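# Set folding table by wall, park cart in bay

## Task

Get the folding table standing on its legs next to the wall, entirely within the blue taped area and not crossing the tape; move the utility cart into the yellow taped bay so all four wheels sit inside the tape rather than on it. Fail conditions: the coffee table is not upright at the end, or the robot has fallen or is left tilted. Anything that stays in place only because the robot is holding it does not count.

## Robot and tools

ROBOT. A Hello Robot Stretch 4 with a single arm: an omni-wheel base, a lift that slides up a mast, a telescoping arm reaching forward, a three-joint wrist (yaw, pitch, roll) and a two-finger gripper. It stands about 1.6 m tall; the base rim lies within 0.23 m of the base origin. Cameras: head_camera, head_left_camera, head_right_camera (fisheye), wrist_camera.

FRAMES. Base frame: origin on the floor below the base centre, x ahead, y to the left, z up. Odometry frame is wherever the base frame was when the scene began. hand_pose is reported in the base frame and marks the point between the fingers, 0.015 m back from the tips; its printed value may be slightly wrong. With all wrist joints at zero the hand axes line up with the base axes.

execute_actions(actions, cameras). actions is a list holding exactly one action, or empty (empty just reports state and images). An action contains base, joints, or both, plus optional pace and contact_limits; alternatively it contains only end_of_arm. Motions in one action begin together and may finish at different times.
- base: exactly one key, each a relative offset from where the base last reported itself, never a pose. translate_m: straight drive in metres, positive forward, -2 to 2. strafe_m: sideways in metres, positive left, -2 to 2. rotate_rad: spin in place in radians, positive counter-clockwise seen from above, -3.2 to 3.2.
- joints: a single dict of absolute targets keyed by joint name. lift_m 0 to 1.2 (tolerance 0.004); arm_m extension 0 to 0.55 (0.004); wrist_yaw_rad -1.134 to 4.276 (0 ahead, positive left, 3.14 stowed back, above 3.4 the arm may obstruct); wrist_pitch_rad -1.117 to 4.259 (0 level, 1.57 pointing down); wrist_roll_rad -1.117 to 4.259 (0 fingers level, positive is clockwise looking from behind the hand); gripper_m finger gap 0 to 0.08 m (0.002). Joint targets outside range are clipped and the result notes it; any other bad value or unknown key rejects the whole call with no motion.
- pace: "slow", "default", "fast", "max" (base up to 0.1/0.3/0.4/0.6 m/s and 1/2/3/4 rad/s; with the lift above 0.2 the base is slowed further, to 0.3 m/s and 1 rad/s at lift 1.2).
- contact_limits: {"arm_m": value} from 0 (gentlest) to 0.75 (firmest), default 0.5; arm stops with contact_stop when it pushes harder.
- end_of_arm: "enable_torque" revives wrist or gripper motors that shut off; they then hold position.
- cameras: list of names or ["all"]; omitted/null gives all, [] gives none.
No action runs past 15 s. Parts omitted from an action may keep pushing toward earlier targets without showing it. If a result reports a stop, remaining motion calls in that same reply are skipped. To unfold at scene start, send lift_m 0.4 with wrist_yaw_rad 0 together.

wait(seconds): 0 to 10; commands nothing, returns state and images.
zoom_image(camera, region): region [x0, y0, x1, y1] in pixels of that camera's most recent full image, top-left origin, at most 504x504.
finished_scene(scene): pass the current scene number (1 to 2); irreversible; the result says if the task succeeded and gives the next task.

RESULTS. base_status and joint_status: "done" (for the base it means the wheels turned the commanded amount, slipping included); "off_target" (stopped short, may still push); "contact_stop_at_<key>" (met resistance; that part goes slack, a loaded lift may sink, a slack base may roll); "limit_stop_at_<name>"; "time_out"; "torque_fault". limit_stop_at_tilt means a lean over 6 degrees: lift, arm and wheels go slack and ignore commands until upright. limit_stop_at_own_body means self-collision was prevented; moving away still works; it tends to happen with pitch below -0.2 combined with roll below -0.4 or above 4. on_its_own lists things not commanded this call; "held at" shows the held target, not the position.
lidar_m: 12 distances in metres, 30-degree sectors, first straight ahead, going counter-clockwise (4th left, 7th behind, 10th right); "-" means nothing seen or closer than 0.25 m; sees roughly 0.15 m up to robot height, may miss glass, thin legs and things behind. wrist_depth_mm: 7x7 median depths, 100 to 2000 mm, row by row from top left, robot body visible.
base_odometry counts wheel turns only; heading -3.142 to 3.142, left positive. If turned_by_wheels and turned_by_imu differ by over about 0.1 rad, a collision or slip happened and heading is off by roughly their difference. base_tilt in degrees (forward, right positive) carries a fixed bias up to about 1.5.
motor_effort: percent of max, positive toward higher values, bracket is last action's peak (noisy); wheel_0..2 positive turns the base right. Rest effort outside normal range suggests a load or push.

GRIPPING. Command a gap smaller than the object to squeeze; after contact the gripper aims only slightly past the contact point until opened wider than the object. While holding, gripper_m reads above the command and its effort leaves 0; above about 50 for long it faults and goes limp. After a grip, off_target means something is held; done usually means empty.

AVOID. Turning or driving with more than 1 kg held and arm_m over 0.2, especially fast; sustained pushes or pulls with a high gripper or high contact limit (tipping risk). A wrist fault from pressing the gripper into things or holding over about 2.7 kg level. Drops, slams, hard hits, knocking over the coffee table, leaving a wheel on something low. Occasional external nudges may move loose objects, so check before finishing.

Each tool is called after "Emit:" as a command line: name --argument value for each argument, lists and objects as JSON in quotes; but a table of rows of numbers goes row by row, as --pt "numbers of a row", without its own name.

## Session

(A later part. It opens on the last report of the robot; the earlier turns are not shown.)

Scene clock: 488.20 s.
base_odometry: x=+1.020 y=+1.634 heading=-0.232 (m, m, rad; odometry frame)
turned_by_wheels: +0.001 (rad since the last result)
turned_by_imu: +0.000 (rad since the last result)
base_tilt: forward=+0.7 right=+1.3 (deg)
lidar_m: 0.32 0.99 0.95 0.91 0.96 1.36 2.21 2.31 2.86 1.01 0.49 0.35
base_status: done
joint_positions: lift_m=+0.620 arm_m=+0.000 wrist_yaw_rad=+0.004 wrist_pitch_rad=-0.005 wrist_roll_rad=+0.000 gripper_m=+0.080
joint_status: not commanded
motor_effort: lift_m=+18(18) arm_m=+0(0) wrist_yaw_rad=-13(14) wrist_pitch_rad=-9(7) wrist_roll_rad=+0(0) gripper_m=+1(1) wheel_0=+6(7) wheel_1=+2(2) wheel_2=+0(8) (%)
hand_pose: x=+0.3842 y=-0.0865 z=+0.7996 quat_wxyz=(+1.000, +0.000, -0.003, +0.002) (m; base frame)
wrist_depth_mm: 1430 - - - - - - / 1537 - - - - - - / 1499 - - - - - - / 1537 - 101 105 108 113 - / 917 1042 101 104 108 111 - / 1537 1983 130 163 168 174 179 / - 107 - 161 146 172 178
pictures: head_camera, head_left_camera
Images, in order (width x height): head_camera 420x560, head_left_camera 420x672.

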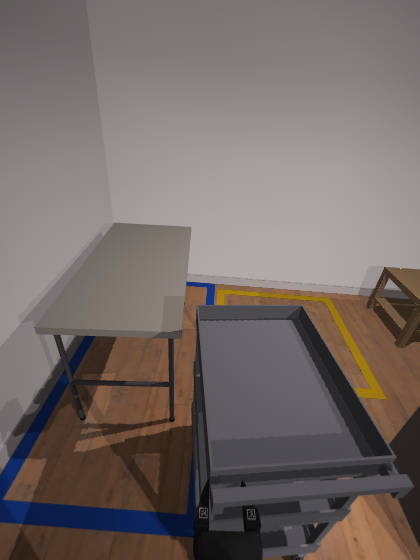

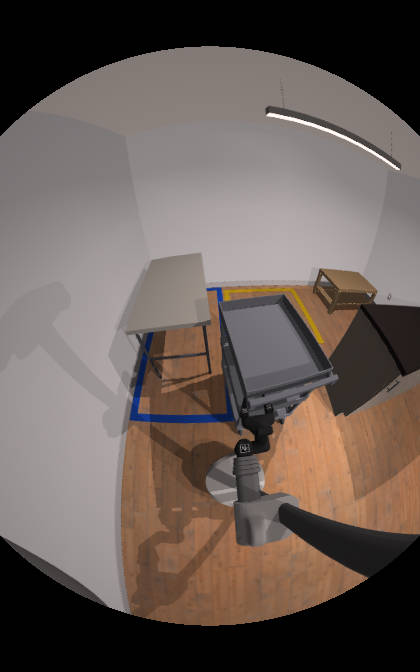

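Emit:
execute_actions --actions '[{"base":{"strafe_m":-0.15},"pace":"slow"}]' --cameras '["head_camera","head_left_camera"]'

Scene clock: 502.03 s.
base_odometry: x=+0.985 y=+1.488 heading=-0.232 (m, m, rad; odometry frame)
turned_by_wheels: +0.001 (rad since the last result)
turned_by_imu: +0.000 (rad since the last result)
base_tilt: forward=+0.6 right=+1.3 (deg)
lidar_m: 0.34 0.98 1.10 1.06 1.14 1.58 2.22 2.32 2.71 1.01 0.88 0.35
base_status: done
joint_positions: lift_m=+0.620 arm_m=+0.000 wrist_yaw_rad=+0.003 wrist_pitch_rad=-0.005 wrist_roll_rad=+0.000 gripper_m=+0.080
joint_status: not commanded
motor_effort: lift_m=+18(18) arm_m=+0(0) wrist_yaw_rad=-9(20) wrist_pitch_rad=-9(8) wrist_roll_rad=+1(1) gripper_m=+1(1) wheel_0=+5(12) wheel_1=+0(6) wheel_2=+2(3) (%)
hand_pose: x=+0.3841 y=-0.0868 z=+0.7995 quat_wxyz=(+1.000, +0.000, -0.002, +0.002) (m; base frame)
wrist_depth_mm: 1708 - - - - - - / 1708 - - - - - - / 1808 - - - - - - / 1756 - 132 134 150 - - / 904 991 122 131 147 162 176 / 1808 1863 121 193 212 237 262 / - 122 155 195 146 232 -
pictures: head_camera, head_left_camera
Images, in order (width x height): head_camera 420x560, head_left_camera 420x672.

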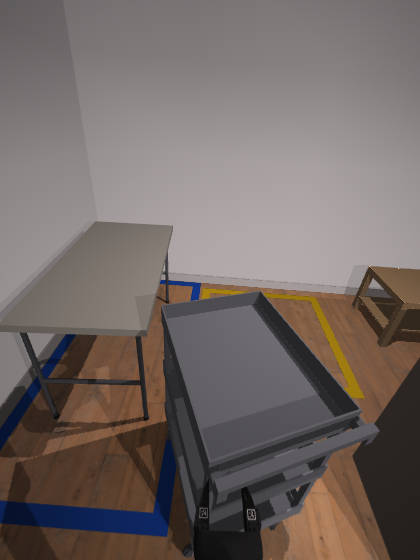

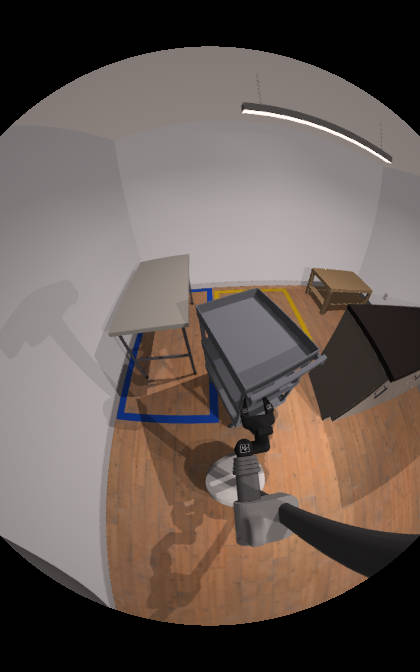

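Emit:
execute_actions --actions '[{"base":{"strafe_m":0.2},"pace":"slow"}]' --cameras '["head_camera","wrist_camera"]'

Scene clock: 518.13 s.
base_odometry: x=+1.031 y=+1.683 heading=-0.232 (m, m, rad; odometry frame)
turned_by_wheels: +0.000 (rad since the last result)
turned_by_imu: -0.002 (rad since the last result)
base_tilt: forward=+0.7 right=+1.4 (deg)
lidar_m: 0.43 0.96 0.90 0.86 0.92 1.30 2.22 2.32 2.89 1.06 0.52 0.36
base_status: done
joint_positions: lift_m=+0.620 arm_m=+0.000 wrist_yaw_rad=-0.002 wrist_pitch_rad=-0.004 wrist_roll_rad=+0.000 gripper_m=+0.080
joint_status: not commanded
motor_effort: lift_m=+18(18) arm_m=+0(0) wrist_yaw_rad=+4(21) wrist_pitch_rad=-10(11) wrist_roll_rad=+1(1) gripper_m=+0(1) wheel_0=-6(9) wheel_1=+1(3) wheel_2=+0(3) (%)
hand_pose: x=+0.3837 y=-0.0878 z=+0.7994 quat_wxyz=(+1.000, +0.000, -0.002, -0.001) (m; base frame)
wrist_depth_mm: 1397 - - - - - - / 1397 - - - - - - / 1430 - - - - - - / 1499 - - - 130 - - / 904 1060 1618 191 128 132 135 / 1464 1921 - 180 126 195 199 / - 122 - 189 125 192 197
pictures: head_camera, wrist_camera
Images, in order (width x height): head_camera 420x560, wrist_camera 616x392.

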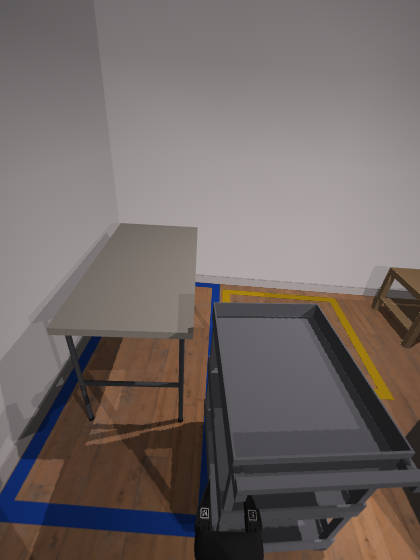

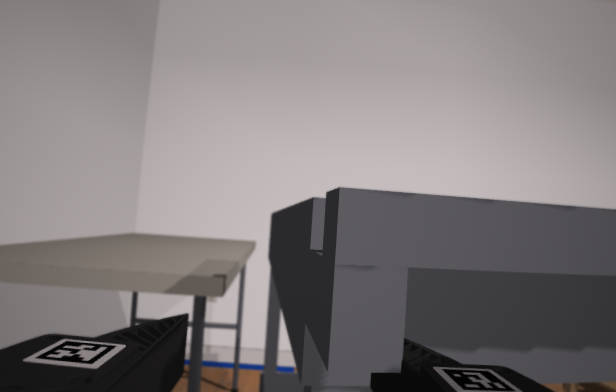

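Emit:
execute_actions --actions '[{"base":{"strafe_m":0.17},"pace":"slow"}]' --cameras '["head_camera","wrist_camera","head_left_camera"]'

Scene clock: 524.70 s.
base_odometry: x=+1.071 y=+1.848 heading=-0.233 (m, m, rad; odometry frame)
turned_by_wheels: +0.000 (rad since the last result)
turned_by_imu: -0.002 (rad since the last result)
base_tilt: forward=+0.6 right=+1.3 (deg)
lidar_m: 0.48 0.96 0.73 0.68 0.74 1.02 2.21 2.32 3.07 1.24 0.51 0.39
base_status: done
joint_positions: lift_m=+0.620 arm_m=+0.000 wrist_yaw_rad=+0.000 wrist_pitch_rad=-0.004 wrist_roll_rad=+0.000 gripper_m=+0.080
joint_status: not commanded
motor_effort: lift_m=+18(18) arm_m=+0(0) wrist_yaw_rad=+1(7) wrist_pitch_rad=-10(11) wrist_roll_rad=+1(0) gripper_m=+0(1) wheel_0=-3(10) wheel_1=-1(6) wheel_2=+0(1) (%)
hand_pose: x=+0.3838 y=-0.0875 z=+0.7994 quat_wxyz=(+1.000, +0.000, -0.002, +0.000) (m; base frame)
wrist_depth_mm: 1138 1708 - - - - - / 1182 1756 - - - - - / 1205 1808 - - - - - / 1205 1863 - - - - - / 1025 1060 1229 - 170 165 160 / 1205 1661 - 741 222 218 214 / - 122 - - 146 214 212
pictures: head_camera, head_left_camera, wrist_camera
Images, in order (width x height): head_camera 420x560, head_left_camera 420x672, wrist_camera 616x392.

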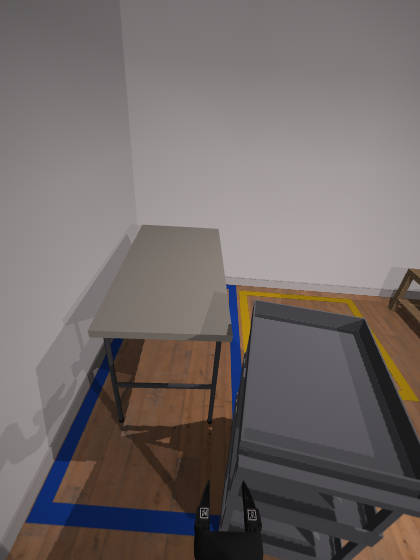

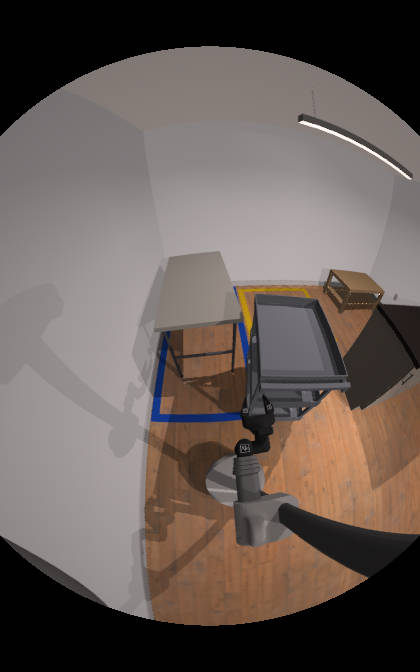

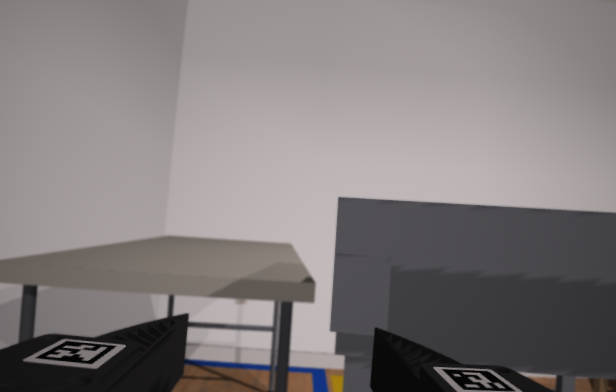

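Emit:
execute_actions --actions '[{"base":{"translate_m":-0.1},"pace":"slow"}]' --cameras '[]'

Emit:
execute_actions --actions '[{"base":{"strafe_m":-0.27}}]' --cameras '[]'

Emit:
execute_actions --actions '[{"base":{"rotate_rad":-0.1},"pace":"slow"}]' --cameras '["head_camera"]'

Emit:
execute_actions --actions '[{"base":{"translate_m":0.4},"pace":"slow"}]' --cameras '["head_camera","head_left_camera"]'

Scene clock: 532.97 s.
base_odometry: x=+0.973 y=+1.871 heading=-0.233 (m, m, rad; odometry frame)
turned_by_wheels: +0.000 (rad since the last result)
turned_by_imu: -0.001 (rad since the last result)
base_tilt: forward=+0.7 right=+1.3 (deg)
lidar_m: 0.49 1.00 0.73 0.68 0.74 1.03 2.12 2.21 3.09 1.41 0.60 0.49
base_status: done
joint_positions: lift_m=+0.620 arm_m=+0.000 wrist_yaw_rad=+0.000 wrist_pitch_rad=-0.004 wrist_roll_rad=+0.000 gripper_m=+0.080
joint_status: not commanded
motor_effort: lift_m=+18(18) arm_m=+0(0) wrist_yaw_rad=+1(0) wrist_pitch_rad=-9(9) wrist_roll_rad=+1(0) gripper_m=+0(0) wheel_0=-3(6) wheel_1=-2(1) wheel_2=+1(8) (%)
hand_pose: x=+0.3838 y=-0.0875 z=+0.7994 quat_wxyz=(+1.000, +0.000, -0.002, +0.000) (m; base frame)
wrist_depth_mm: 1138 1708 - - - - - / 1160 1756 - - - - - / 1205 1756 - - - - - / 1229 1921 - - - - - / 1078 1042 1229 842 320 262 253 / 1160 1808 - 866 324 312 303 / - 122 - - 146 - -
pictures: none
No camera images: the call's "cameras" was empty. Leave "cameras" out to get every camera's image.

Scene clock: 535.20 s.
base_odometry: x=+0.911 y=+1.608 heading=-0.233 (m, m, rad; odometry frame)
turned_by_wheels: +0.000 (rad since the last result)
turned_by_imu: -0.001 (rad since the last result)
base_tilt: forward=+0.7 right=+1.3 (deg)
lidar_m: 0.43 0.52 1.02 0.95 1.03 1.40 2.13 2.22 2.79 1.40 1.02 0.43
base_status: done
joint_positions: lift_m=+0.620 arm_m=+0.000 wrist_yaw_rad=+0.000 wrist_pitch_rad=-0.004 wrist_roll_rad=+0.000 gripper_m=+0.080
joint_status: not commanded
motor_effort: lift_m=+18(18) arm_m=+0(0) wrist_yaw_rad=+0(0) wrist_pitch_rad=-12(8) wrist_roll_rad=+1(1) gripper_m=+0(0) wheel_0=-1(8) wheel_1=+0(8) wheel_2=-1(1) (%)
hand_pose: x=+0.3838 y=-0.0875 z=+0.7994 quat_wxyz=(+1.000, +0.000, -0.002, +0.000) (m; base frame)
wrist_depth_mm: 1537 - - - - - - / 1576 - - - - - - / 1618 - - - - - - / 253 245 237 - - - - / 312 303 291 279 272 213 207 / 320 303 291 283 272 264 258 / - 122 878 878 146 265 260
pictures: none
No camera images: the call's "cameras" was empty. Leave "cameras" out to get every camera's image.

Scene clock: 536.13 s.
base_odometry: x=+0.911 y=+1.608 heading=-0.333 (m, m, rad; odometry frame)
turned_by_wheels: -0.099 (rad since the last result)
turned_by_imu: -0.101 (rad since the last result)
base_tilt: forward=+0.7 right=+1.3 (deg)
lidar_m: 0.44 0.49 1.05 0.95 1.01 1.31 2.12 2.16 2.80 2.14 1.00 0.47
base_status: done
joint_positions: lift_m=+0.620 arm_m=+0.000 wrist_yaw_rad=+0.000 wrist_pitch_rad=-0.004 wrist_roll_rad=+0.000 gripper_m=+0.080
joint_status: not commanded
motor_effort: lift_m=+18(18) arm_m=+0(0) wrist_yaw_rad=+0(0) wrist_pitch_rad=-10(10) wrist_roll_rad=+1(1) gripper_m=+0(0) wheel_0=+3(4) wheel_1=+2(4) wheel_2=+1(4) (%)
hand_pose: x=+0.3838 y=-0.0875 z=+0.7994 quat_wxyz=(+1.000, +0.000, -0.002, +0.000) (m; base frame)
wrist_depth_mm: 1863 - - - - - - / 1921 - - - - - - / 1983 - - - - - - / 236 234 232 - - - - / 296 293 291 286 283 224 - / 1808 291 289 286 282 279 1921 / - 122 878 891 146 283 -
pictures: head_camera
Images, in order (width x height): head_camera 420x560.

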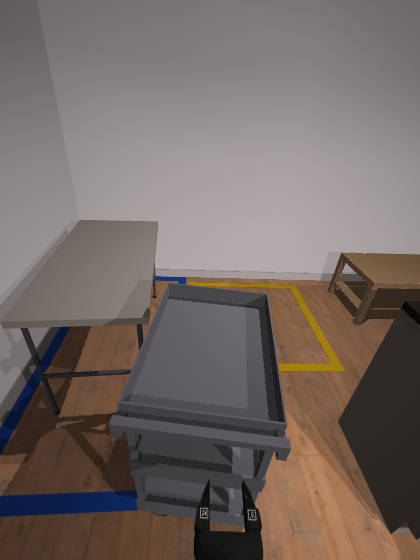

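Scene clock: 541.40 s.
base_odometry: x=+1.289 y=+1.478 heading=-0.332 (m, m, rad; odometry frame)
turned_by_wheels: +0.000 (rad since the last result)
turned_by_imu: -0.002 (rad since the last result)
base_tilt: forward=+0.6 right=+1.3 (deg)
lidar_m: 0.32 0.36 0.83 0.99 1.03 1.37 2.51 2.58 2.86 0.89 0.91 0.34
base_status: done
joint_positions: lift_m=+0.620 arm_m=+0.000 wrist_yaw_rad=+0.000 wrist_pitch_rad=-0.005 wrist_roll_rad=+0.000 gripper_m=+0.080
joint_status: not commanded
motor_effort: lift_m=+18(18) arm_m=+0(1) wrist_yaw_rad=+0(28) wrist_pitch_rad=-9(11) wrist_roll_rad=+1(1) gripper_m=+1(1) wheel_0=+3(6) wheel_1=+0(8) wheel_2=-2(10) (%)
hand_pose: x=+0.3838 y=-0.0875 z=+0.7996 quat_wxyz=(+1.000, +0.000, -0.003, +0.000) (m; base frame)
wrist_depth_mm: 1863 1983 - - - - - / 1983 1983 - - - - - / 1863 1921 - - - - - / 115 113 112 111 110 109 - / 174 113 112 110 109 108 - / 174 171 170 168 166 165 163 / - 122 167 166 146 163 162
pictures: head_camera, head_left_camera
Images, in order (width x height): head_camera 420x560, head_left_camera 420x672.

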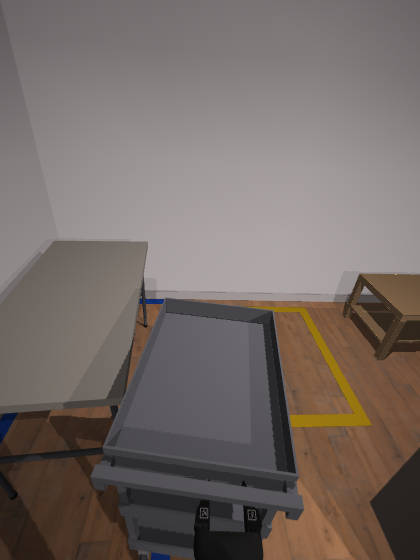

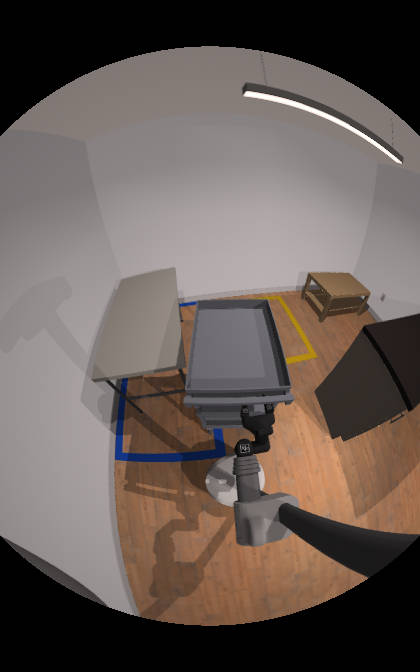

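Emit:
execute_actions --actions '[{"base":{"translate_m":-0.1},"pace":"slow"}]' --cameras '[]'

Emit:
execute_actions --actions '[{"base":{"strafe_m":0.08},"pace":"slow"}]' --cameras '[]'

Emit:
execute_actions --actions '[{"base":{"rotate_rad":-0.06},"pace":"slow"}]' --cameras '[]'

Emit:
execute_actions --actions '[{"joints":{"arm_m":0.4},"pace":"slow"}]' --cameras '["head_camera","head_left_camera"]'

Scene clock: 566.10 s.
base_odometry: x=+1.195 y=+1.510 heading=-0.333 (m, m, rad; odometry frame)
turned_by_wheels: +0.000 (rad since the last result)
turned_by_imu: -0.001 (rad since the last result)
base_tilt: forward=+0.7 right=+1.3 (deg)
lidar_m: 0.43 0.47 0.97 0.99 1.03 1.34 2.41 2.47 2.81 0.89 0.91 0.44
base_status: done
joint_positions: lift_m=+0.620 arm_m=+0.000 wrist_yaw_rad=+0.000 wrist_pitch_rad=-0.005 wrist_roll_rad=+0.000 gripper_m=+0.080
joint_status: not commanded
motor_effort: lift_m=+18(18) arm_m=+0(0) wrist_yaw_rad=-1(0) wrist_pitch_rad=-8(9) wrist_roll_rad=+2(1) gripper_m=+1(1) wheel_0=-3(6) wheel_1=-2(4) wheel_2=+2(3) (%)
hand_pose: x=+0.3838 y=-0.0875 z=+0.7996 quat_wxyz=(+1.000, +0.000, -0.003, +0.000) (m; base frame)
wrist_depth_mm: 1921 - - - - - - / 1921 - - - - - - / 1983 - - - - - - / 219 217 214 - - - - / 278 276 271 267 209 206 - / 278 273 271 268 264 260 1756 / - 122 878 866 146 262 -
pictures: none
No camera images: the call's "cameras" was empty. Leave "cameras" out to get every camera's image.

Scene clock: 568.03 s.
base_odometry: x=+1.221 y=+1.586 heading=-0.333 (m, m, rad; odometry frame)
turned_by_wheels: +0.000 (rad since the last result)
turned_by_imu: +0.000 (rad since the last result)
base_tilt: forward=+0.7 right=+1.3 (deg)
lidar_m: 0.43 0.48 0.96 0.91 0.94 1.24 2.41 2.49 2.95 0.97 0.99 0.45
base_status: done
joint_positions: lift_m=+0.620 arm_m=+0.000 wrist_yaw_rad=+0.000 wrist_pitch_rad=-0.005 wrist_roll_rad=+0.000 gripper_m=+0.080
joint_status: not commanded
motor_effort: lift_m=+18(18) arm_m=+0(0) wrist_yaw_rad=+0(1) wrist_pitch_rad=-7(9) wrist_roll_rad=+1(1) gripper_m=+1(0) wheel_0=-2(7) wheel_1=+1(5) wheel_2=+0(1) (%)
hand_pose: x=+0.3838 y=-0.0875 z=+0.7996 quat_wxyz=(+1.000, +0.000, -0.003, +0.000) (m; base frame)
wrist_depth_mm: 1756 - - - - - - / 1808 - - - - - - / 1863 - - - - - - / 226 224 223 - - - - / 285 282 279 274 273 214 213 / 289 281 277 274 271 267 266 / - 122 878 878 146 266 277
pictures: none
No camera images: the call's "cameras" was empty. Leave "cameras" out to get every camera's image.

Scene clock: 568.80 s.
base_odometry: x=+1.221 y=+1.586 heading=-0.392 (m, m, rad; odometry frame)
turned_by_wheels: -0.060 (rad since the last result)
turned_by_imu: -0.060 (rad since the last result)
base_tilt: forward=+0.7 right=+1.3 (deg)
lidar_m: 0.42 0.47 0.93 0.90 0.93 1.19 2.43 2.45 3.01 0.97 0.99 0.45
base_status: done
joint_positions: lift_m=+0.620 arm_m=+0.000 wrist_yaw_rad=+0.000 wrist_pitch_rad=-0.005 wrist_roll_rad=+0.000 gripper_m=+0.080
joint_status: not commanded
motor_effort: lift_m=+18(18) arm_m=+0(0) wrist_yaw_rad=+0(1) wrist_pitch_rad=-7(7) wrist_roll_rad=+1(2) gripper_m=+1(1) wheel_0=+3(3) wheel_1=+1(3) wheel_2=+2(2) (%)
hand_pose: x=+0.3838 y=-0.0875 z=+0.7996 quat_wxyz=(+1.000, +0.000, -0.003, +0.000) (m; base frame)
wrist_depth_mm: 1983 - - - - - - / 1983 - - - - - - / 1921 - - - - - - / 221 222 223 - - - - / 278 278 279 281 281 224 224 / 277 278 277 278 278 279 279 / - 122 854 878 146 296 1618
pictures: none
No camera images: the call's "cameras" was empty. Leave "cameras" out to get every camera's image.

Scene clock: 574.07 s.
base_odometry: x=+1.221 y=+1.586 heading=-0.393 (m, m, rad; odometry frame)
turned_by_wheels: -0.001 (rad since the last result)
turned_by_imu: -0.001 (rad since the last result)
base_tilt: forward=+0.7 right=+1.3 (deg)
lidar_m: 0.70 0.75 0.89 0.91 0.93 1.19 2.41 2.44 3.02 0.99 0.99 0.76
base_status: not commanded
joint_positions: lift_m=+0.620 arm_m=+0.399 wrist_yaw_rad=-0.003 wrist_pitch_rad=-0.006 wrist_roll_rad=+0.000 gripper_m=+0.080
joint_status: all done
motor_effort: lift_m=+18(18) arm_m=+5(14) wrist_yaw_rad=+6(22) wrist_pitch_rad=-4(10) wrist_roll_rad=+1(1) gripper_m=+1(1) wheel_0=+1(4) wheel_1=+0(1) wheel_2=-2(6) (%)
hand_pose: x=+0.7824 y=-0.0880 z=+0.7998 quat_wxyz=(+1.000, +0.000, -0.003, -0.001) (m; base frame)
wrist_depth_mm: 1618 1708 1756 1863 1921 - - / 1576 1661 1708 1863 1863 - - / 1576 1661 1708 1808 1921 1983 - / 105 106 107 108 109 111 - / 161 163 107 107 109 109 - / 160 162 163 165 167 169 170 / - 122 163 164 146 167 169
pictures: head_camera, head_left_camera
Images, in order (width x height): head_camera 420x560, head_left_camera 420x672.

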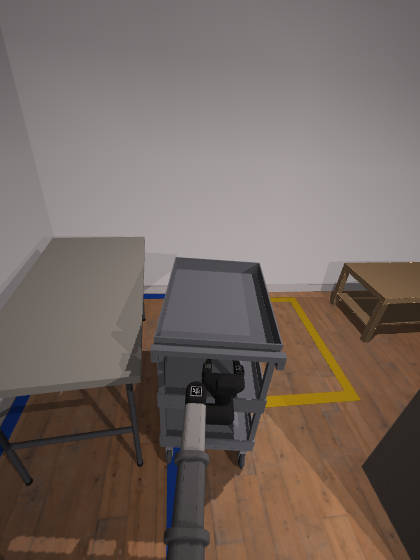

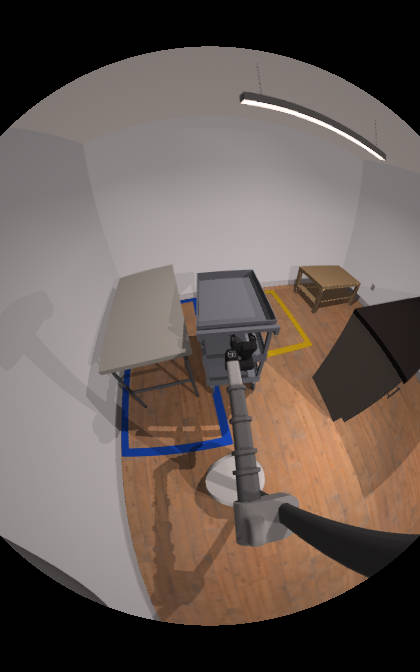

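Emit:
execute_actions --actions '[{"base":{"translate_m":0.25},"joints":{"arm_m":0.55},"pace":"slow"}]' --cameras '["head_camera","head_left_camera"]'

Scene clock: 584.77 s.
base_odometry: x=+1.451 y=+1.490 heading=-0.393 (m, m, rad; odometry frame)
turned_by_wheels: +0.000 (rad since the last result)
turned_by_imu: -0.002 (rad since the last result)
base_tilt: forward=+0.7 right=+1.4 (deg)
lidar_m: 0.87 0.52 0.60 0.92 0.96 1.21 2.55 2.69 2.96 0.94 0.95 0.91
base_status: done
joint_positions: lift_m=+0.620 arm_m=+0.549 wrist_yaw_rad=+0.000 wrist_pitch_rad=-0.006 wrist_roll_rad=+0.000 gripper_m=+0.080
joint_status: all done
motor_effort: lift_m=+18(18) arm_m=+5(11) wrist_yaw_rad=+0(13) wrist_pitch_rad=-5(7) wrist_roll_rad=+1(1) gripper_m=+1(1) wheel_0=+2(6) wheel_1=+2(6) wheel_2=-3(9) (%)
hand_pose: x=+0.9327 y=-0.0875 z=+0.7997 quat_wxyz=(+1.000, +0.000, -0.003, +0.000) (m; base frame)
wrist_depth_mm: 1229 1281 1336 1430 1499 1537 1618 / 1229 1281 1336 1397 1464 1499 1576 / 1205 1229 1336 1397 1430 1499 1576 / 104 105 107 108 110 112 1576 / 159 161 106 108 109 111 - / 158 160 163 166 168 171 173 / - 122 162 164 146 169 171
pictures: head_camera, head_left_camera
Images, in order (width x height): head_camera 420x560, head_left_camera 420x672.

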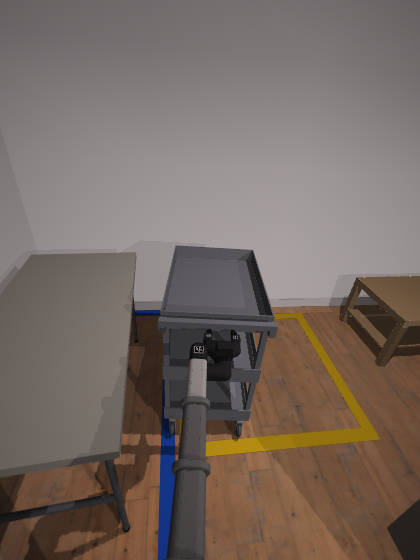

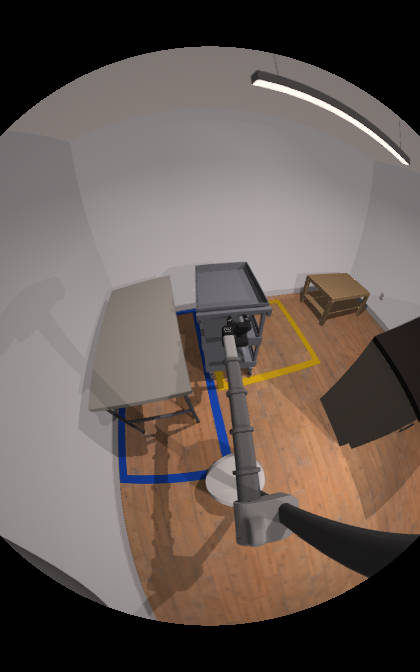

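Emit:
execute_actions --actions '[{"base":{"strafe_m":-0.2},"pace":"slow"}]' --cameras '["head_camera","head_left_camera"]'

Scene clock: 592.03 s.
base_odometry: x=+1.375 y=+1.306 heading=-0.392 (m, m, rad; odometry frame)
turned_by_wheels: +0.001 (rad since the last result)
turned_by_imu: +0.001 (rad since the last result)
base_tilt: forward=+0.7 right=+1.3 (deg)
lidar_m: 0.86 0.62 0.68 1.15 1.16 1.46 2.63 2.68 2.79 0.73 0.76 1.86
base_status: done
joint_positions: lift_m=+0.620 arm_m=+0.549 wrist_yaw_rad=+0.004 wrist_pitch_rad=-0.005 wrist_roll_rad=+0.000 gripper_m=+0.080
joint_status: not commanded
on_its_own: wrist_yaw_rad is at rest, and its effort (-14) is outside its rest range (-13 to +13)
motor_effort: lift_m=+18(18) arm_m=+4(5) wrist_yaw_rad=-14(23) wrist_pitch_rad=-9(8) wrist_roll_rad=+1(2) gripper_m=+1(1) wheel_0=+6(10) wheel_1=+2(10) wheel_2=+3(8) (%)
hand_pose: x=+0.9333 y=-0.0865 z=+0.7995 quat_wxyz=(+1.000, +0.000, -0.002, +0.002) (m; base frame)
wrist_depth_mm: 1255 1308 1366 1430 1464 1537 1661 / 1229 1308 1336 1430 1464 1576 1618 / 1229 1281 1336 1397 1464 1499 1576 / 113 117 121 126 132 138 1537 / 166 170 177 127 132 136 1576 / 165 171 178 184 178 135 1537 / - 122 177 183 144 133 1537
pictures: head_camera, head_left_camera
Images, in order (width x height): head_camera 420x560, head_left_camera 420x672.

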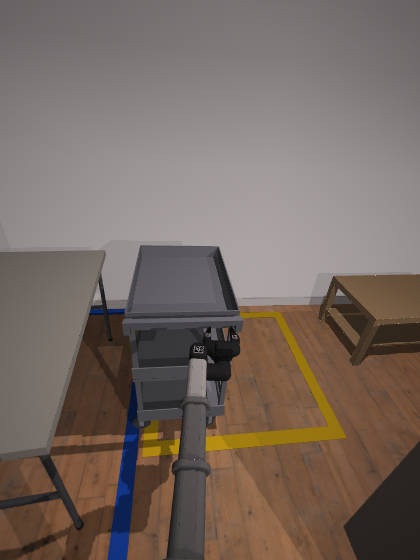

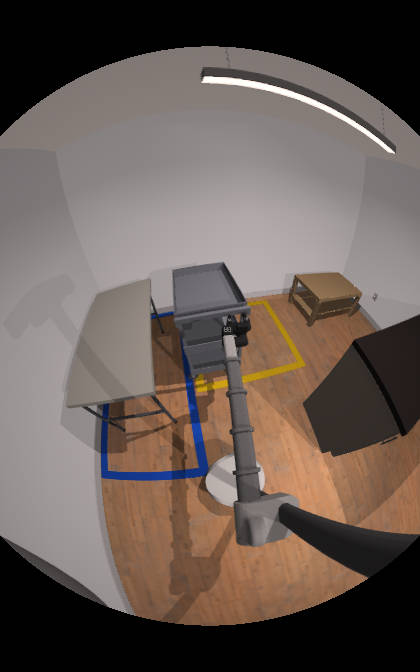

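Emit:
execute_actions --actions '[{"joints":{"arm_m":0.38},"pace":"slow"}]' --cameras '[]'

Emit:
execute_actions --actions '[{"base":{"strafe_m":-0.05},"joints":{"lift_m":0.46}}]' --cameras '["head_camera","wrist_camera"]'

Scene clock: 608.27 s.
base_odometry: x=+1.375 y=+1.306 heading=-0.392 (m, m, rad; odometry frame)
turned_by_wheels: -0.001 (rad since the last result)
turned_by_imu: -0.002 (rad since the last result)
base_tilt: forward=+0.7 right=+1.3 (deg)
lidar_m: 0.86 0.61 0.66 1.13 1.15 1.47 2.63 2.67 2.78 0.75 0.76 1.86
base_status: not commanded
joint_positions: lift_m=+0.620 arm_m=+0.381 wrist_yaw_rad=+0.000 wrist_pitch_rad=-0.005 wrist_roll_rad=+0.000 gripper_m=+0.080
joint_status: all done
motor_effort: lift_m=+18(18) arm_m=-4(4) wrist_yaw_rad=-2(15) wrist_pitch_rad=-8(12) wrist_roll_rad=+1(1) gripper_m=+1(1) wheel_0=+3(6) wheel_1=+0(2) wheel_2=+1(3) (%)
hand_pose: x=+0.7644 y=-0.0874 z=+0.7995 quat_wxyz=(+1.000, +0.000, -0.002, +0.000) (m; base frame)
wrist_depth_mm: 1397 1464 1537 1576 1661 1708 1863 / 1430 1430 1499 1576 1661 1756 1863 / 1397 1430 1537 1537 1661 1756 1808 / 268 279 1464 1537 1618 1708 1756 / 319 330 342 353 1618 1708 1756 / 1366 854 1499 368 1618 1618 1756 / - 122 904 831 146 1618 1464
pictures: none
No camera images: the call's "cameras" was empty. Leave "cameras" out to get every camera's image.

Scene clock: 610.00 s.
base_odometry: x=+1.356 y=+1.260 heading=-0.392 (m, m, rad; odometry frame)
turned_by_wheels: +0.000 (rad since the last result)
turned_by_imu: +0.000 (rad since the last result)
base_tilt: forward=+0.7 right=+1.3 (deg)
lidar_m: 0.87 0.65 0.68 1.19 1.22 1.53 2.64 2.68 2.74 0.69 0.70 1.86
base_status: done
joint_positions: lift_m=+0.460 arm_m=+0.381 wrist_yaw_rad=+0.000 wrist_pitch_rad=-0.005 wrist_roll_rad=+0.000 gripper_m=+0.080
joint_status: all done
motor_effort: lift_m=+18(17) arm_m=-4(5) wrist_yaw_rad=-1(2) wrist_pitch_rad=-9(8) wrist_roll_rad=+2(1) gripper_m=+1(1) wheel_0=+0(9) wheel_1=+0(15) wheel_2=-2(3) (%)
hand_pose: x=+0.7644 y=-0.0874 z=+0.6396 quat_wxyz=(+1.000, +0.000, -0.002, +0.000) (m; base frame)
wrist_depth_mm: 332 342 304 317 1708 1756 1863 / 332 345 359 368 1661 1808 1863 / 500 466 430 413 1661 1708 1808 / 1397 1430 1537 1537 1576 1708 1808 / 1397 1430 1499 1576 1661 1661 1808 / 715 842 917 1537 1618 1708 1756 / - 122 554 1537 146 1661 1708
pictures: head_camera, wrist_camera
Images, in order (width x height): head_camera 420x560, wrist_camera 616x392.

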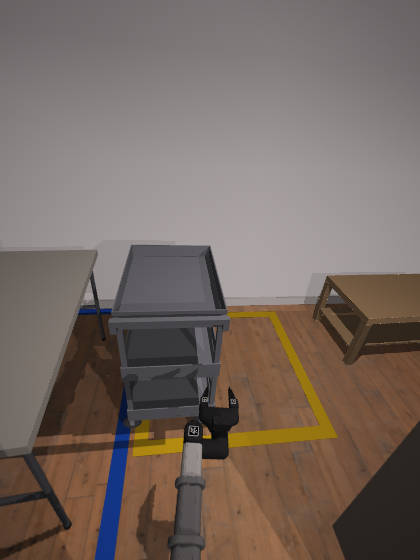

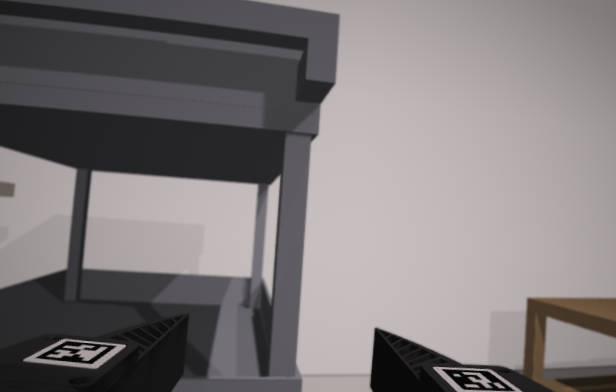

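Emit:
execute_actions --actions '[{"base":{"translate_m":0.12},"joints":{"arm_m":0.5,"lift_m":0.49},"pace":"slow"}]' --cameras '["wrist_camera"]'

Scene clock: 616.33 s.
base_odometry: x=+1.467 y=+1.214 heading=-0.392 (m, m, rad; odometry frame)
turned_by_wheels: +0.000 (rad since the last result)
turned_by_imu: -0.001 (rad since the last result)
base_tilt: forward=+0.7 right=+1.3 (deg)
lidar_m: 0.74 0.65 0.57 1.00 1.23 1.55 2.76 2.79 2.73 0.66 0.67 1.75
base_status: done
joint_positions: lift_m=+0.490 arm_m=+0.499 wrist_yaw_rad=+0.000 wrist_pitch_rad=-0.005 wrist_roll_rad=+0.000 gripper_m=+0.080
joint_status: all done
motor_effort: lift_m=+26(28) arm_m=+4(8) wrist_yaw_rad=-1(1) wrist_pitch_rad=-10(11) wrist_roll_rad=+1(2) gripper_m=+1(1) wheel_0=+1(5) wheel_1=+1(1) wheel_2=-2(6) (%)
hand_pose: x=+0.8828 y=-0.0874 z=+0.6689 quat_wxyz=(+1.000, +0.000, -0.002, +0.000) (m; base frame)
wrist_depth_mm: 121 120 123 127 1397 1464 1576 / 173 167 162 132 1430 1499 1537 / 327 304 282 131 1430 1430 1576 / 1182 1229 1229 131 1366 1499 1499 / 1182 1229 1229 129 1397 1397 1464 / 661 683 707 128 1366 1397 1499 / - 122 554 127 146 1366 1430
pictures: wrist_camera
Images, in order (width x height): wrist_camera 616x392.

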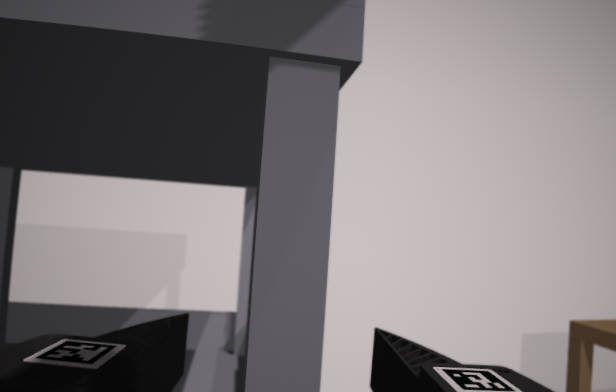

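Emit:
execute_actions --actions '[{"joints":{"arm_m":0.52},"pace":"slow"}]' --cameras '[]'

Emit:
execute_actions --actions '[{"joints":{"gripper_m":0.0},"pace":"slow"}]' --cameras '["wrist_camera"]'

Emit:
execute_actions --actions '[{"base":{"strafe_m":-0.15},"pace":"slow"}]' --cameras '["head_camera"]'

Scene clock: 623.90 s.
base_odometry: x=+1.467 y=+1.214 heading=-0.392 (m, m, rad; odometry frame)
turned_by_wheels: +0.000 (rad since the last result)
turned_by_imu: -0.001 (rad since the last result)
base_tilt: forward=+0.7 right=+1.3 (deg)
lidar_m: 0.75 0.65 0.57 0.99 1.22 1.56 2.75 2.78 2.73 0.68 0.68 1.73
base_status: not commanded
joint_positions: lift_m=+0.490 arm_m=+0.519 wrist_yaw_rad=+0.000 wrist_pitch_rad=-0.005 wrist_roll_rad=+0.000 gripper_m=+0.080
joint_status: all done
motor_effort: lift_m=+26(26) arm_m=+5(3) wrist_yaw_rad=-1(1) wrist_pitch_rad=-11(8) wrist_roll_rad=+2(1) gripper_m=+1(1) wheel_0=+1(1) wheel_1=+1(1) wheel_2=-2(2) (%)
hand_pose: x=+0.9028 y=-0.0874 z=+0.6689 quat_wxyz=(+1.000, +0.000, -0.002, +0.000) (m; base frame)
wrist_depth_mm: 121 116 112 109 1397 1464 1537 / 172 167 160 112 1397 1464 1537 / 327 304 277 111 1366 1430 1499 / 1160 1205 1205 110 1366 1430 1499 / 1138 1182 1229 109 1336 1397 1464 / 647 1205 691 108 1366 1366 1464 / - 122 549 107 146 1366 1430
pictures: none
No camera images: the call's "cameras" was empty. Leave "cameras" out to get every camera's image.

Scene clock: 625.80 s.
base_odometry: x=+1.467 y=+1.214 heading=-0.392 (m, m, rad; odometry frame)
turned_by_wheels: +0.000 (rad since the last result)
turned_by_imu: +0.000 (rad since the last result)
base_tilt: forward=+0.7 right=+1.3 (deg)
lidar_m: 0.75 0.65 0.58 0.99 1.23 1.56 2.75 2.79 2.72 0.67 0.69 1.76
base_status: not commanded
joint_positions: lift_m=+0.490 arm_m=+0.519 wrist_yaw_rad=+0.001 wrist_pitch_rad=-0.005 wrist_roll_rad=+0.000 gripper_m=+0.026
joint_status: gripper_m off_target (ended at +0.026, target +0.000)
on_its_own: gripper_m is held at +0.022, not at your +0.000, by its contact guard: the fingers met something
motor_effort: lift_m=+26(26) arm_m=+4(5) wrist_yaw_rad=-4(4) wrist_pitch_rad=-9(6) wrist_roll_rad=+1(1) gripper_m=-33(38) wheel_0=+1(1) wheel_1=+1(1) wheel_2=-2(2) (%)
hand_pose: x=+0.9029 y=-0.0872 z=+0.6689 quat_wxyz=(+1.000, +0.000, -0.002, +0.000) (m; base frame)
wrist_depth_mm: 121 115 112 109 1397 1464 1499 / 173 167 160 112 1366 1464 1537 / 327 304 276 111 1366 1464 1499 / 1138 1205 1255 110 1366 1397 1464 / 1138 1182 1205 109 1336 1397 1464 / 647 1160 691 108 1336 1397 1430 / 597 647 106 107 1308 1366 1430
pictures: wrist_camera
Images, in order (width x height): wrist_camera 616x392.

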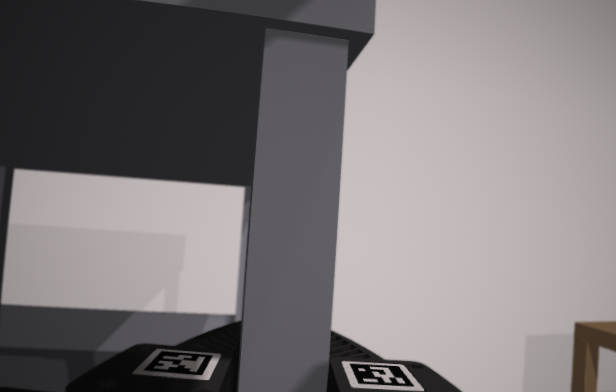

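Scene clock: 628.43 s.
base_odometry: x=+1.410 y=+1.075 heading=-0.391 (m, m, rad; odometry frame)
turned_by_wheels: +0.001 (rad since the last result)
turned_by_imu: +0.004 (rad since the last result)
base_tilt: forward=+0.7 right=+1.3 (deg)
lidar_m: 0.72 0.74 0.68 1.06 1.37 1.77 2.74 2.75 2.54 0.51 0.54 1.64
base_status: done
joint_positions: lift_m=+0.490 arm_m=+0.520 wrist_yaw_rad=+0.011 wrist_pitch_rad=-0.005 wrist_roll_rad=+0.000 gripper_m=+0.027
joint_status: not commanded
on_its_own: gripper_m is held at +0.022, not at your +0.000, by its contact guard: the fingers met something; wrist_yaw_rad is at rest, and its effort (-33) is outside its rest range (-13 to +13)
motor_effort: lift_m=+26(26) arm_m=+2(4) wrist_yaw_rad=-33(45) wrist_pitch_rad=-7(8) wrist_roll_rad=+2(2) gripper_m=-40(39) wheel_0=+7(17) wheel_1=+2(9) wheel_2=+6(12) (%)
hand_pose: x=+0.9042 y=-0.0851 z=+0.6689 quat_wxyz=(+1.000, +0.000, -0.002, +0.005) (m; base frame)
wrist_depth_mm: 120 115 112 110 1397 1464 1499 / 172 167 159 113 1397 1430 1499 / 327 303 276 112 1397 1397 1464 / 1182 1205 1255 111 1336 1430 1499 / 1182 1205 1255 111 1366 1430 1464 / 1160 1182 668 110 1308 1397 1430 / 597 640 106 108 1336 1430 1182
pictures: head_camera
Images, in order (width x height): head_camera 420x560.

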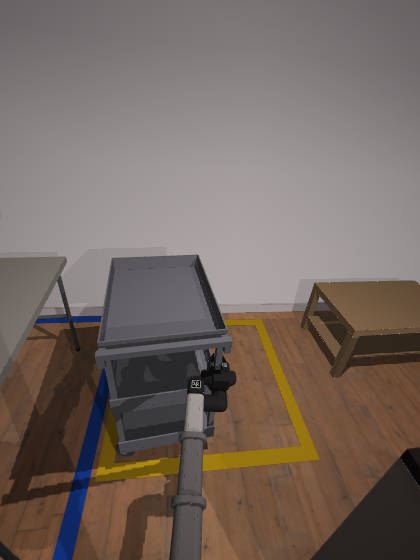

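Emit:
execute_actions --actions '[{"base":{"translate_m":-0.25},"joints":{"wrist_yaw_rad":0.1},"pace":"slow"}]' --cameras '["head_camera"]'

Scene clock: 638.00 s.
torque_fault: gripper_m switched itself off since the last result.
base_odometry: x=+1.179 y=+1.170 heading=-0.391 (m, m, rad; odometry frame)
turned_by_wheels: +0.000 (rad since the last result)
turned_by_imu: -0.001 (rad since the last result)
base_tilt: forward=+0.7 right=+1.3 (deg)
lidar_m: 0.80 0.85 0.88 1.33 1.35 1.73 2.49 2.53 2.59 0.57 0.57 0.73
base_status: done
joint_positions: lift_m=+0.490 arm_m=+0.520 wrist_yaw_rad=+0.099 wrist_pitch_rad=-0.004 wrist_roll_rad=-0.001 gripper_m=+0.048
joint_status: all done
on_its_own: gripper_m is off since a torque_fault, until you send "end_of_arm": "enable_torque" (your +0.000 is given up)
motor_effort: lift_m=+26(26) arm_m=+2(2) wrist_yaw_rad=+1(32) wrist_pitch_rad=-10(11) wrist_roll_rad=+3(3) gripper_m=+0(53) wheel_0=-2(13) wheel_1=-2(10) wheel_2=+0(15) (%)
hand_pose: x=+0.9109 y=-0.0659 z=+0.6688 quat_wxyz=(+0.999, +0.000, -0.002, +0.050) (m; base frame)
wrist_depth_mm: 163 145 132 122 186 1661 1661 / 173 167 161 125 193 1618 1661 / 329 306 282 125 283 1618 1661 / 1464 1499 820 123 707 1576 1618 / 1464 1499 1537 122 1576 1618 1618 / 1464 1464 809 121 1537 1618 1618 / 484 107 129 120 130 1618 1537
pictures: head_camera
Images, in order (width x height): head_camera 420x560.

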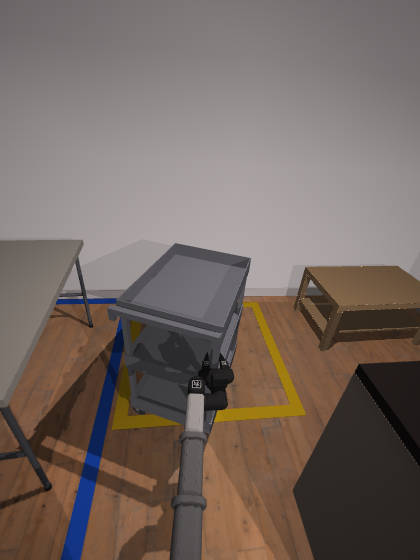

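Emit:
execute_actions --actions '[{"end_of_arm":"enable_torque"}]' --cameras '[]'

Emit:
execute_actions --actions '[{"joints":{"gripper_m":0.06,"wrist_yaw_rad":0}}]' --cameras '["wrist_camera"]'

Emit:
execute_actions --actions '[{"base":{"translate_m":0.22},"pace":"slow"}]' --cameras '["head_camera","wrist_camera"]'

Scene clock: 647.60 s.
base_odometry: x=+1.179 y=+1.170 heading=-0.391 (m, m, rad; odometry frame)
turned_by_wheels: +0.000 (rad since the last result)
turned_by_imu: -0.001 (rad since the last result)
base_tilt: forward=+0.7 right=+1.3 (deg)
lidar_m: 0.79 0.85 0.87 1.33 1.34 1.73 2.48 2.51 2.56 0.57 0.57 0.73
base_status: not commanded
joint_positions: lift_m=+0.490 arm_m=+0.520 wrist_yaw_rad=+0.099 wrist_pitch_rad=-0.004 wrist_roll_rad=-0.001 gripper_m=+0.048
joint_status: not commanded
end_of_arm: enable_torque: each motor that was off is on again
on_its_own: gripper_m is held at +0.048, not at your +0.000, since a torque_fault
motor_effort: lift_m=+26(26) arm_m=+1(1) wrist_yaw_rad=+2(1) wrist_pitch_rad=-11(9) wrist_roll_rad=+2(3) gripper_m=+0(0) wheel_0=-2(1) wheel_1=-2(2) wheel_2=+0(0) (%)
hand_pose: x=+0.9109 y=-0.0659 z=+0.6688 quat_wxyz=(+0.999, +0.000, -0.002, +0.050) (m; base frame)
wrist_depth_mm: 162 145 132 122 186 1661 1708 / 173 167 161 125 193 1661 1708 / 327 306 282 125 285 1618 1661 / 1499 1499 831 123 707 1618 1618 / 1464 1464 1499 122 1576 1661 1618 / 1430 1430 798 121 1537 1618 1661 / 480 107 129 120 130 1576 1576
pictures: none
No camera images: the call's "cameras" was empty. Leave "cameras" out to get every camera's image.

Scene clock: 648.27 s.
base_odometry: x=+1.179 y=+1.170 heading=-0.391 (m, m, rad; odometry frame)
turned_by_wheels: +0.000 (rad since the last result)
turned_by_imu: +0.000 (rad since the last result)
base_tilt: forward=+0.6 right=+1.4 (deg)
lidar_m: 0.81 0.86 0.87 1.31 1.34 1.72 2.49 2.54 2.57 0.56 0.56 0.71
base_status: not commanded
joint_positions: lift_m=+0.490 arm_m=+0.520 wrist_yaw_rad=+0.001 wrist_pitch_rad=-0.004 wrist_roll_rad=-0.001 gripper_m=+0.060
joint_status: all done
motor_effort: lift_m=+26(26) arm_m=+1(1) wrist_yaw_rad=-2(6) wrist_pitch_rad=-10(10) wrist_roll_rad=+3(3) gripper_m=+2(3) wheel_0=-1(2) wheel_1=-2(2) wheel_2=+0(0) (%)
hand_pose: x=+0.9034 y=-0.0873 z=+0.6688 quat_wxyz=(+1.000, +0.000, -0.002, +0.000) (m; base frame)
wrist_depth_mm: 150 139 131 128 1756 1808 1863 / 173 167 137 148 1708 1756 1808 / 329 304 134 205 1618 1708 1863 / 1397 1464 132 439 1661 1708 1808 / 1397 1430 131 1576 1661 1708 1808 / 1397 788 129 732 1661 1661 1464 / - 105 127 621 133 1661 1756
pictures: wrist_camera
Images, in order (width x height): wrist_camera 616x392.

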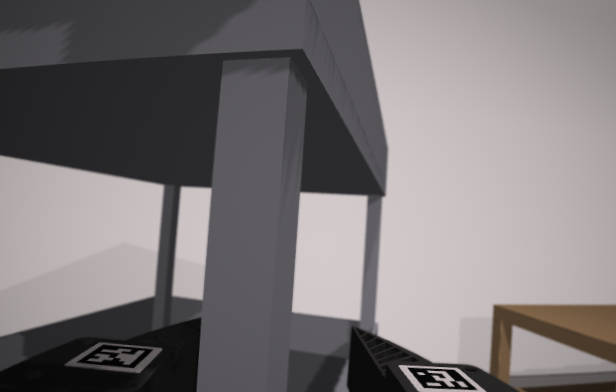

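Scene clock: 651.77 s.
base_odometry: x=+1.382 y=+1.087 heading=-0.392 (m, m, rad; odometry frame)
turned_by_wheels: +0.000 (rad since the last result)
turned_by_imu: -0.002 (rad since the last result)
base_tilt: forward=+0.7 right=+1.3 (deg)
lidar_m: 0.74 0.83 0.71 1.15 1.37 1.76 2.71 2.73 2.54 0.52 0.52 1.67
base_status: done
joint_positions: lift_m=+0.490 arm_m=+0.519 wrist_yaw_rad=-0.003 wrist_pitch_rad=-0.005 wrist_roll_rad=+0.000 gripper_m=+0.060
joint_status: not commanded
motor_effort: lift_m=+26(26) arm_m=+3(3) wrist_yaw_rad=+7(19) wrist_pitch_rad=-5(11) wrist_roll_rad=+2(2) gripper_m=+2(2) wheel_0=+0(5) wheel_1=+1(1) wheel_2=-5(10) (%)
hand_pose: x=+0.9028 y=-0.0880 z=+0.6690 quat_wxyz=(+1.000, +0.000, -0.003, -0.001) (m; base frame)
wrist_depth_mm: 121 115 113 - 1464 1499 1576 / 173 167 162 - 1464 1537 1576 / 327 304 282 - 1430 1499 1576 / 1182 1205 1281 - 1430 1464 1576 / 1182 1229 1281 - 1430 1464 1499 / 1182 715 1255 - 1397 1430 1537 / - 105 145 - 126 1430 1336
pictures: head_camera, wrist_camera
Images, in order (width x height): head_camera 420x560, wrist_camera 616x392.

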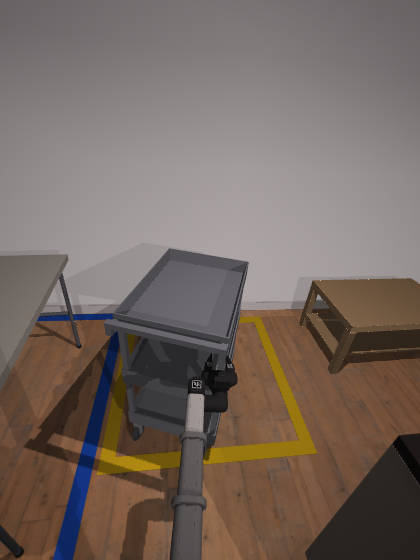

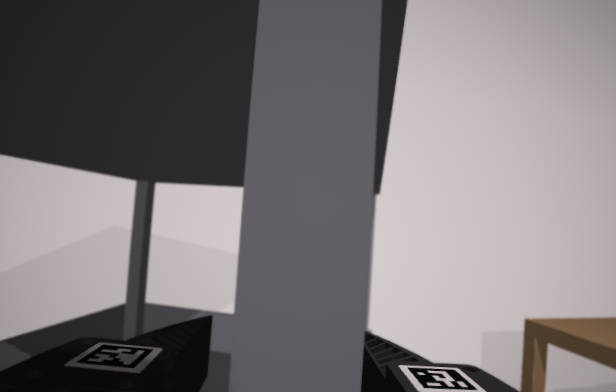

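Emit:
execute_actions --actions '[{"base":{"strafe_m":-0.12},"pace":"slow"}]' --cameras '["head_camera","head_left_camera"]'

Scene clock: 658.37 s.
base_odometry: x=+1.336 y=+0.976 heading=-0.391 (m, m, rad; odometry frame)
turned_by_wheels: +0.001 (rad since the last result)
turned_by_imu: +0.001 (rad since the last result)
base_tilt: forward=+0.7 right=+1.3 (deg)
lidar_m: 0.75 0.81 0.82 1.20 1.50 1.95 2.67 2.72 2.44 0.42 0.41 0.53
base_status: done
joint_positions: lift_m=+0.490 arm_m=+0.519 wrist_yaw_rad=+0.003 wrist_pitch_rad=-0.005 wrist_roll_rad=+0.000 gripper_m=+0.060
joint_status: not commanded
motor_effort: lift_m=+25(26) arm_m=+3(3) wrist_yaw_rad=-10(19) wrist_pitch_rad=-9(8) wrist_roll_rad=+2(1) gripper_m=-3(3) wheel_0=+5(13) wheel_1=+2(6) wheel_2=+3(6) (%)
hand_pose: x=+0.9034 y=-0.0867 z=+0.6689 quat_wxyz=(+1.000, +0.000, -0.002, +0.002) (m; base frame)
wrist_depth_mm: 120 115 - 196 1464 1499 1576 / 173 167 - 241 1430 1576 1576 / 327 303 - 366 1430 1499 1576 / 1205 1229 - 1366 1430 1464 1576 / 1182 1229 - 1336 1366 1499 1537 / 683 699 - 1308 1397 1464 1537 / - - - 1308 134 1336 1042
pictures: head_camera, head_left_camera
Images, in order (width x height): head_camera 420x560, head_left_camera 420x672.

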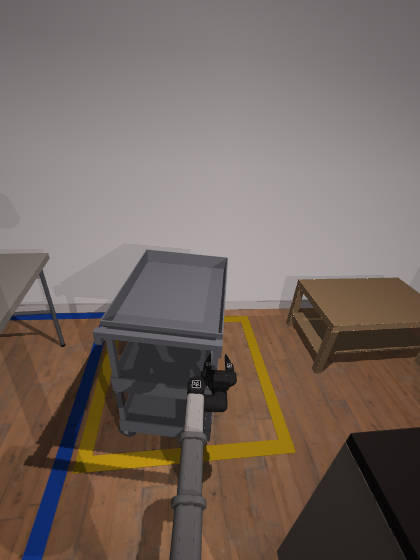

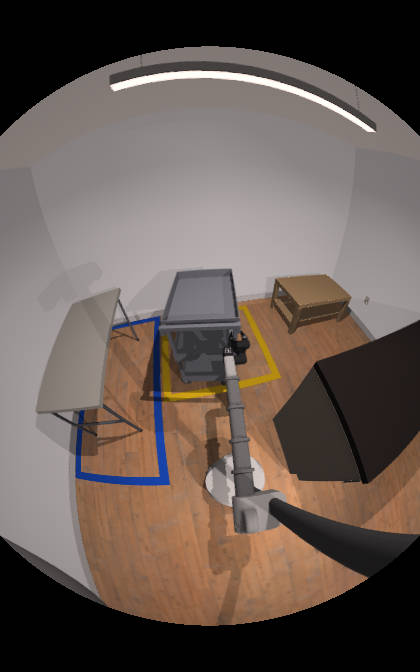

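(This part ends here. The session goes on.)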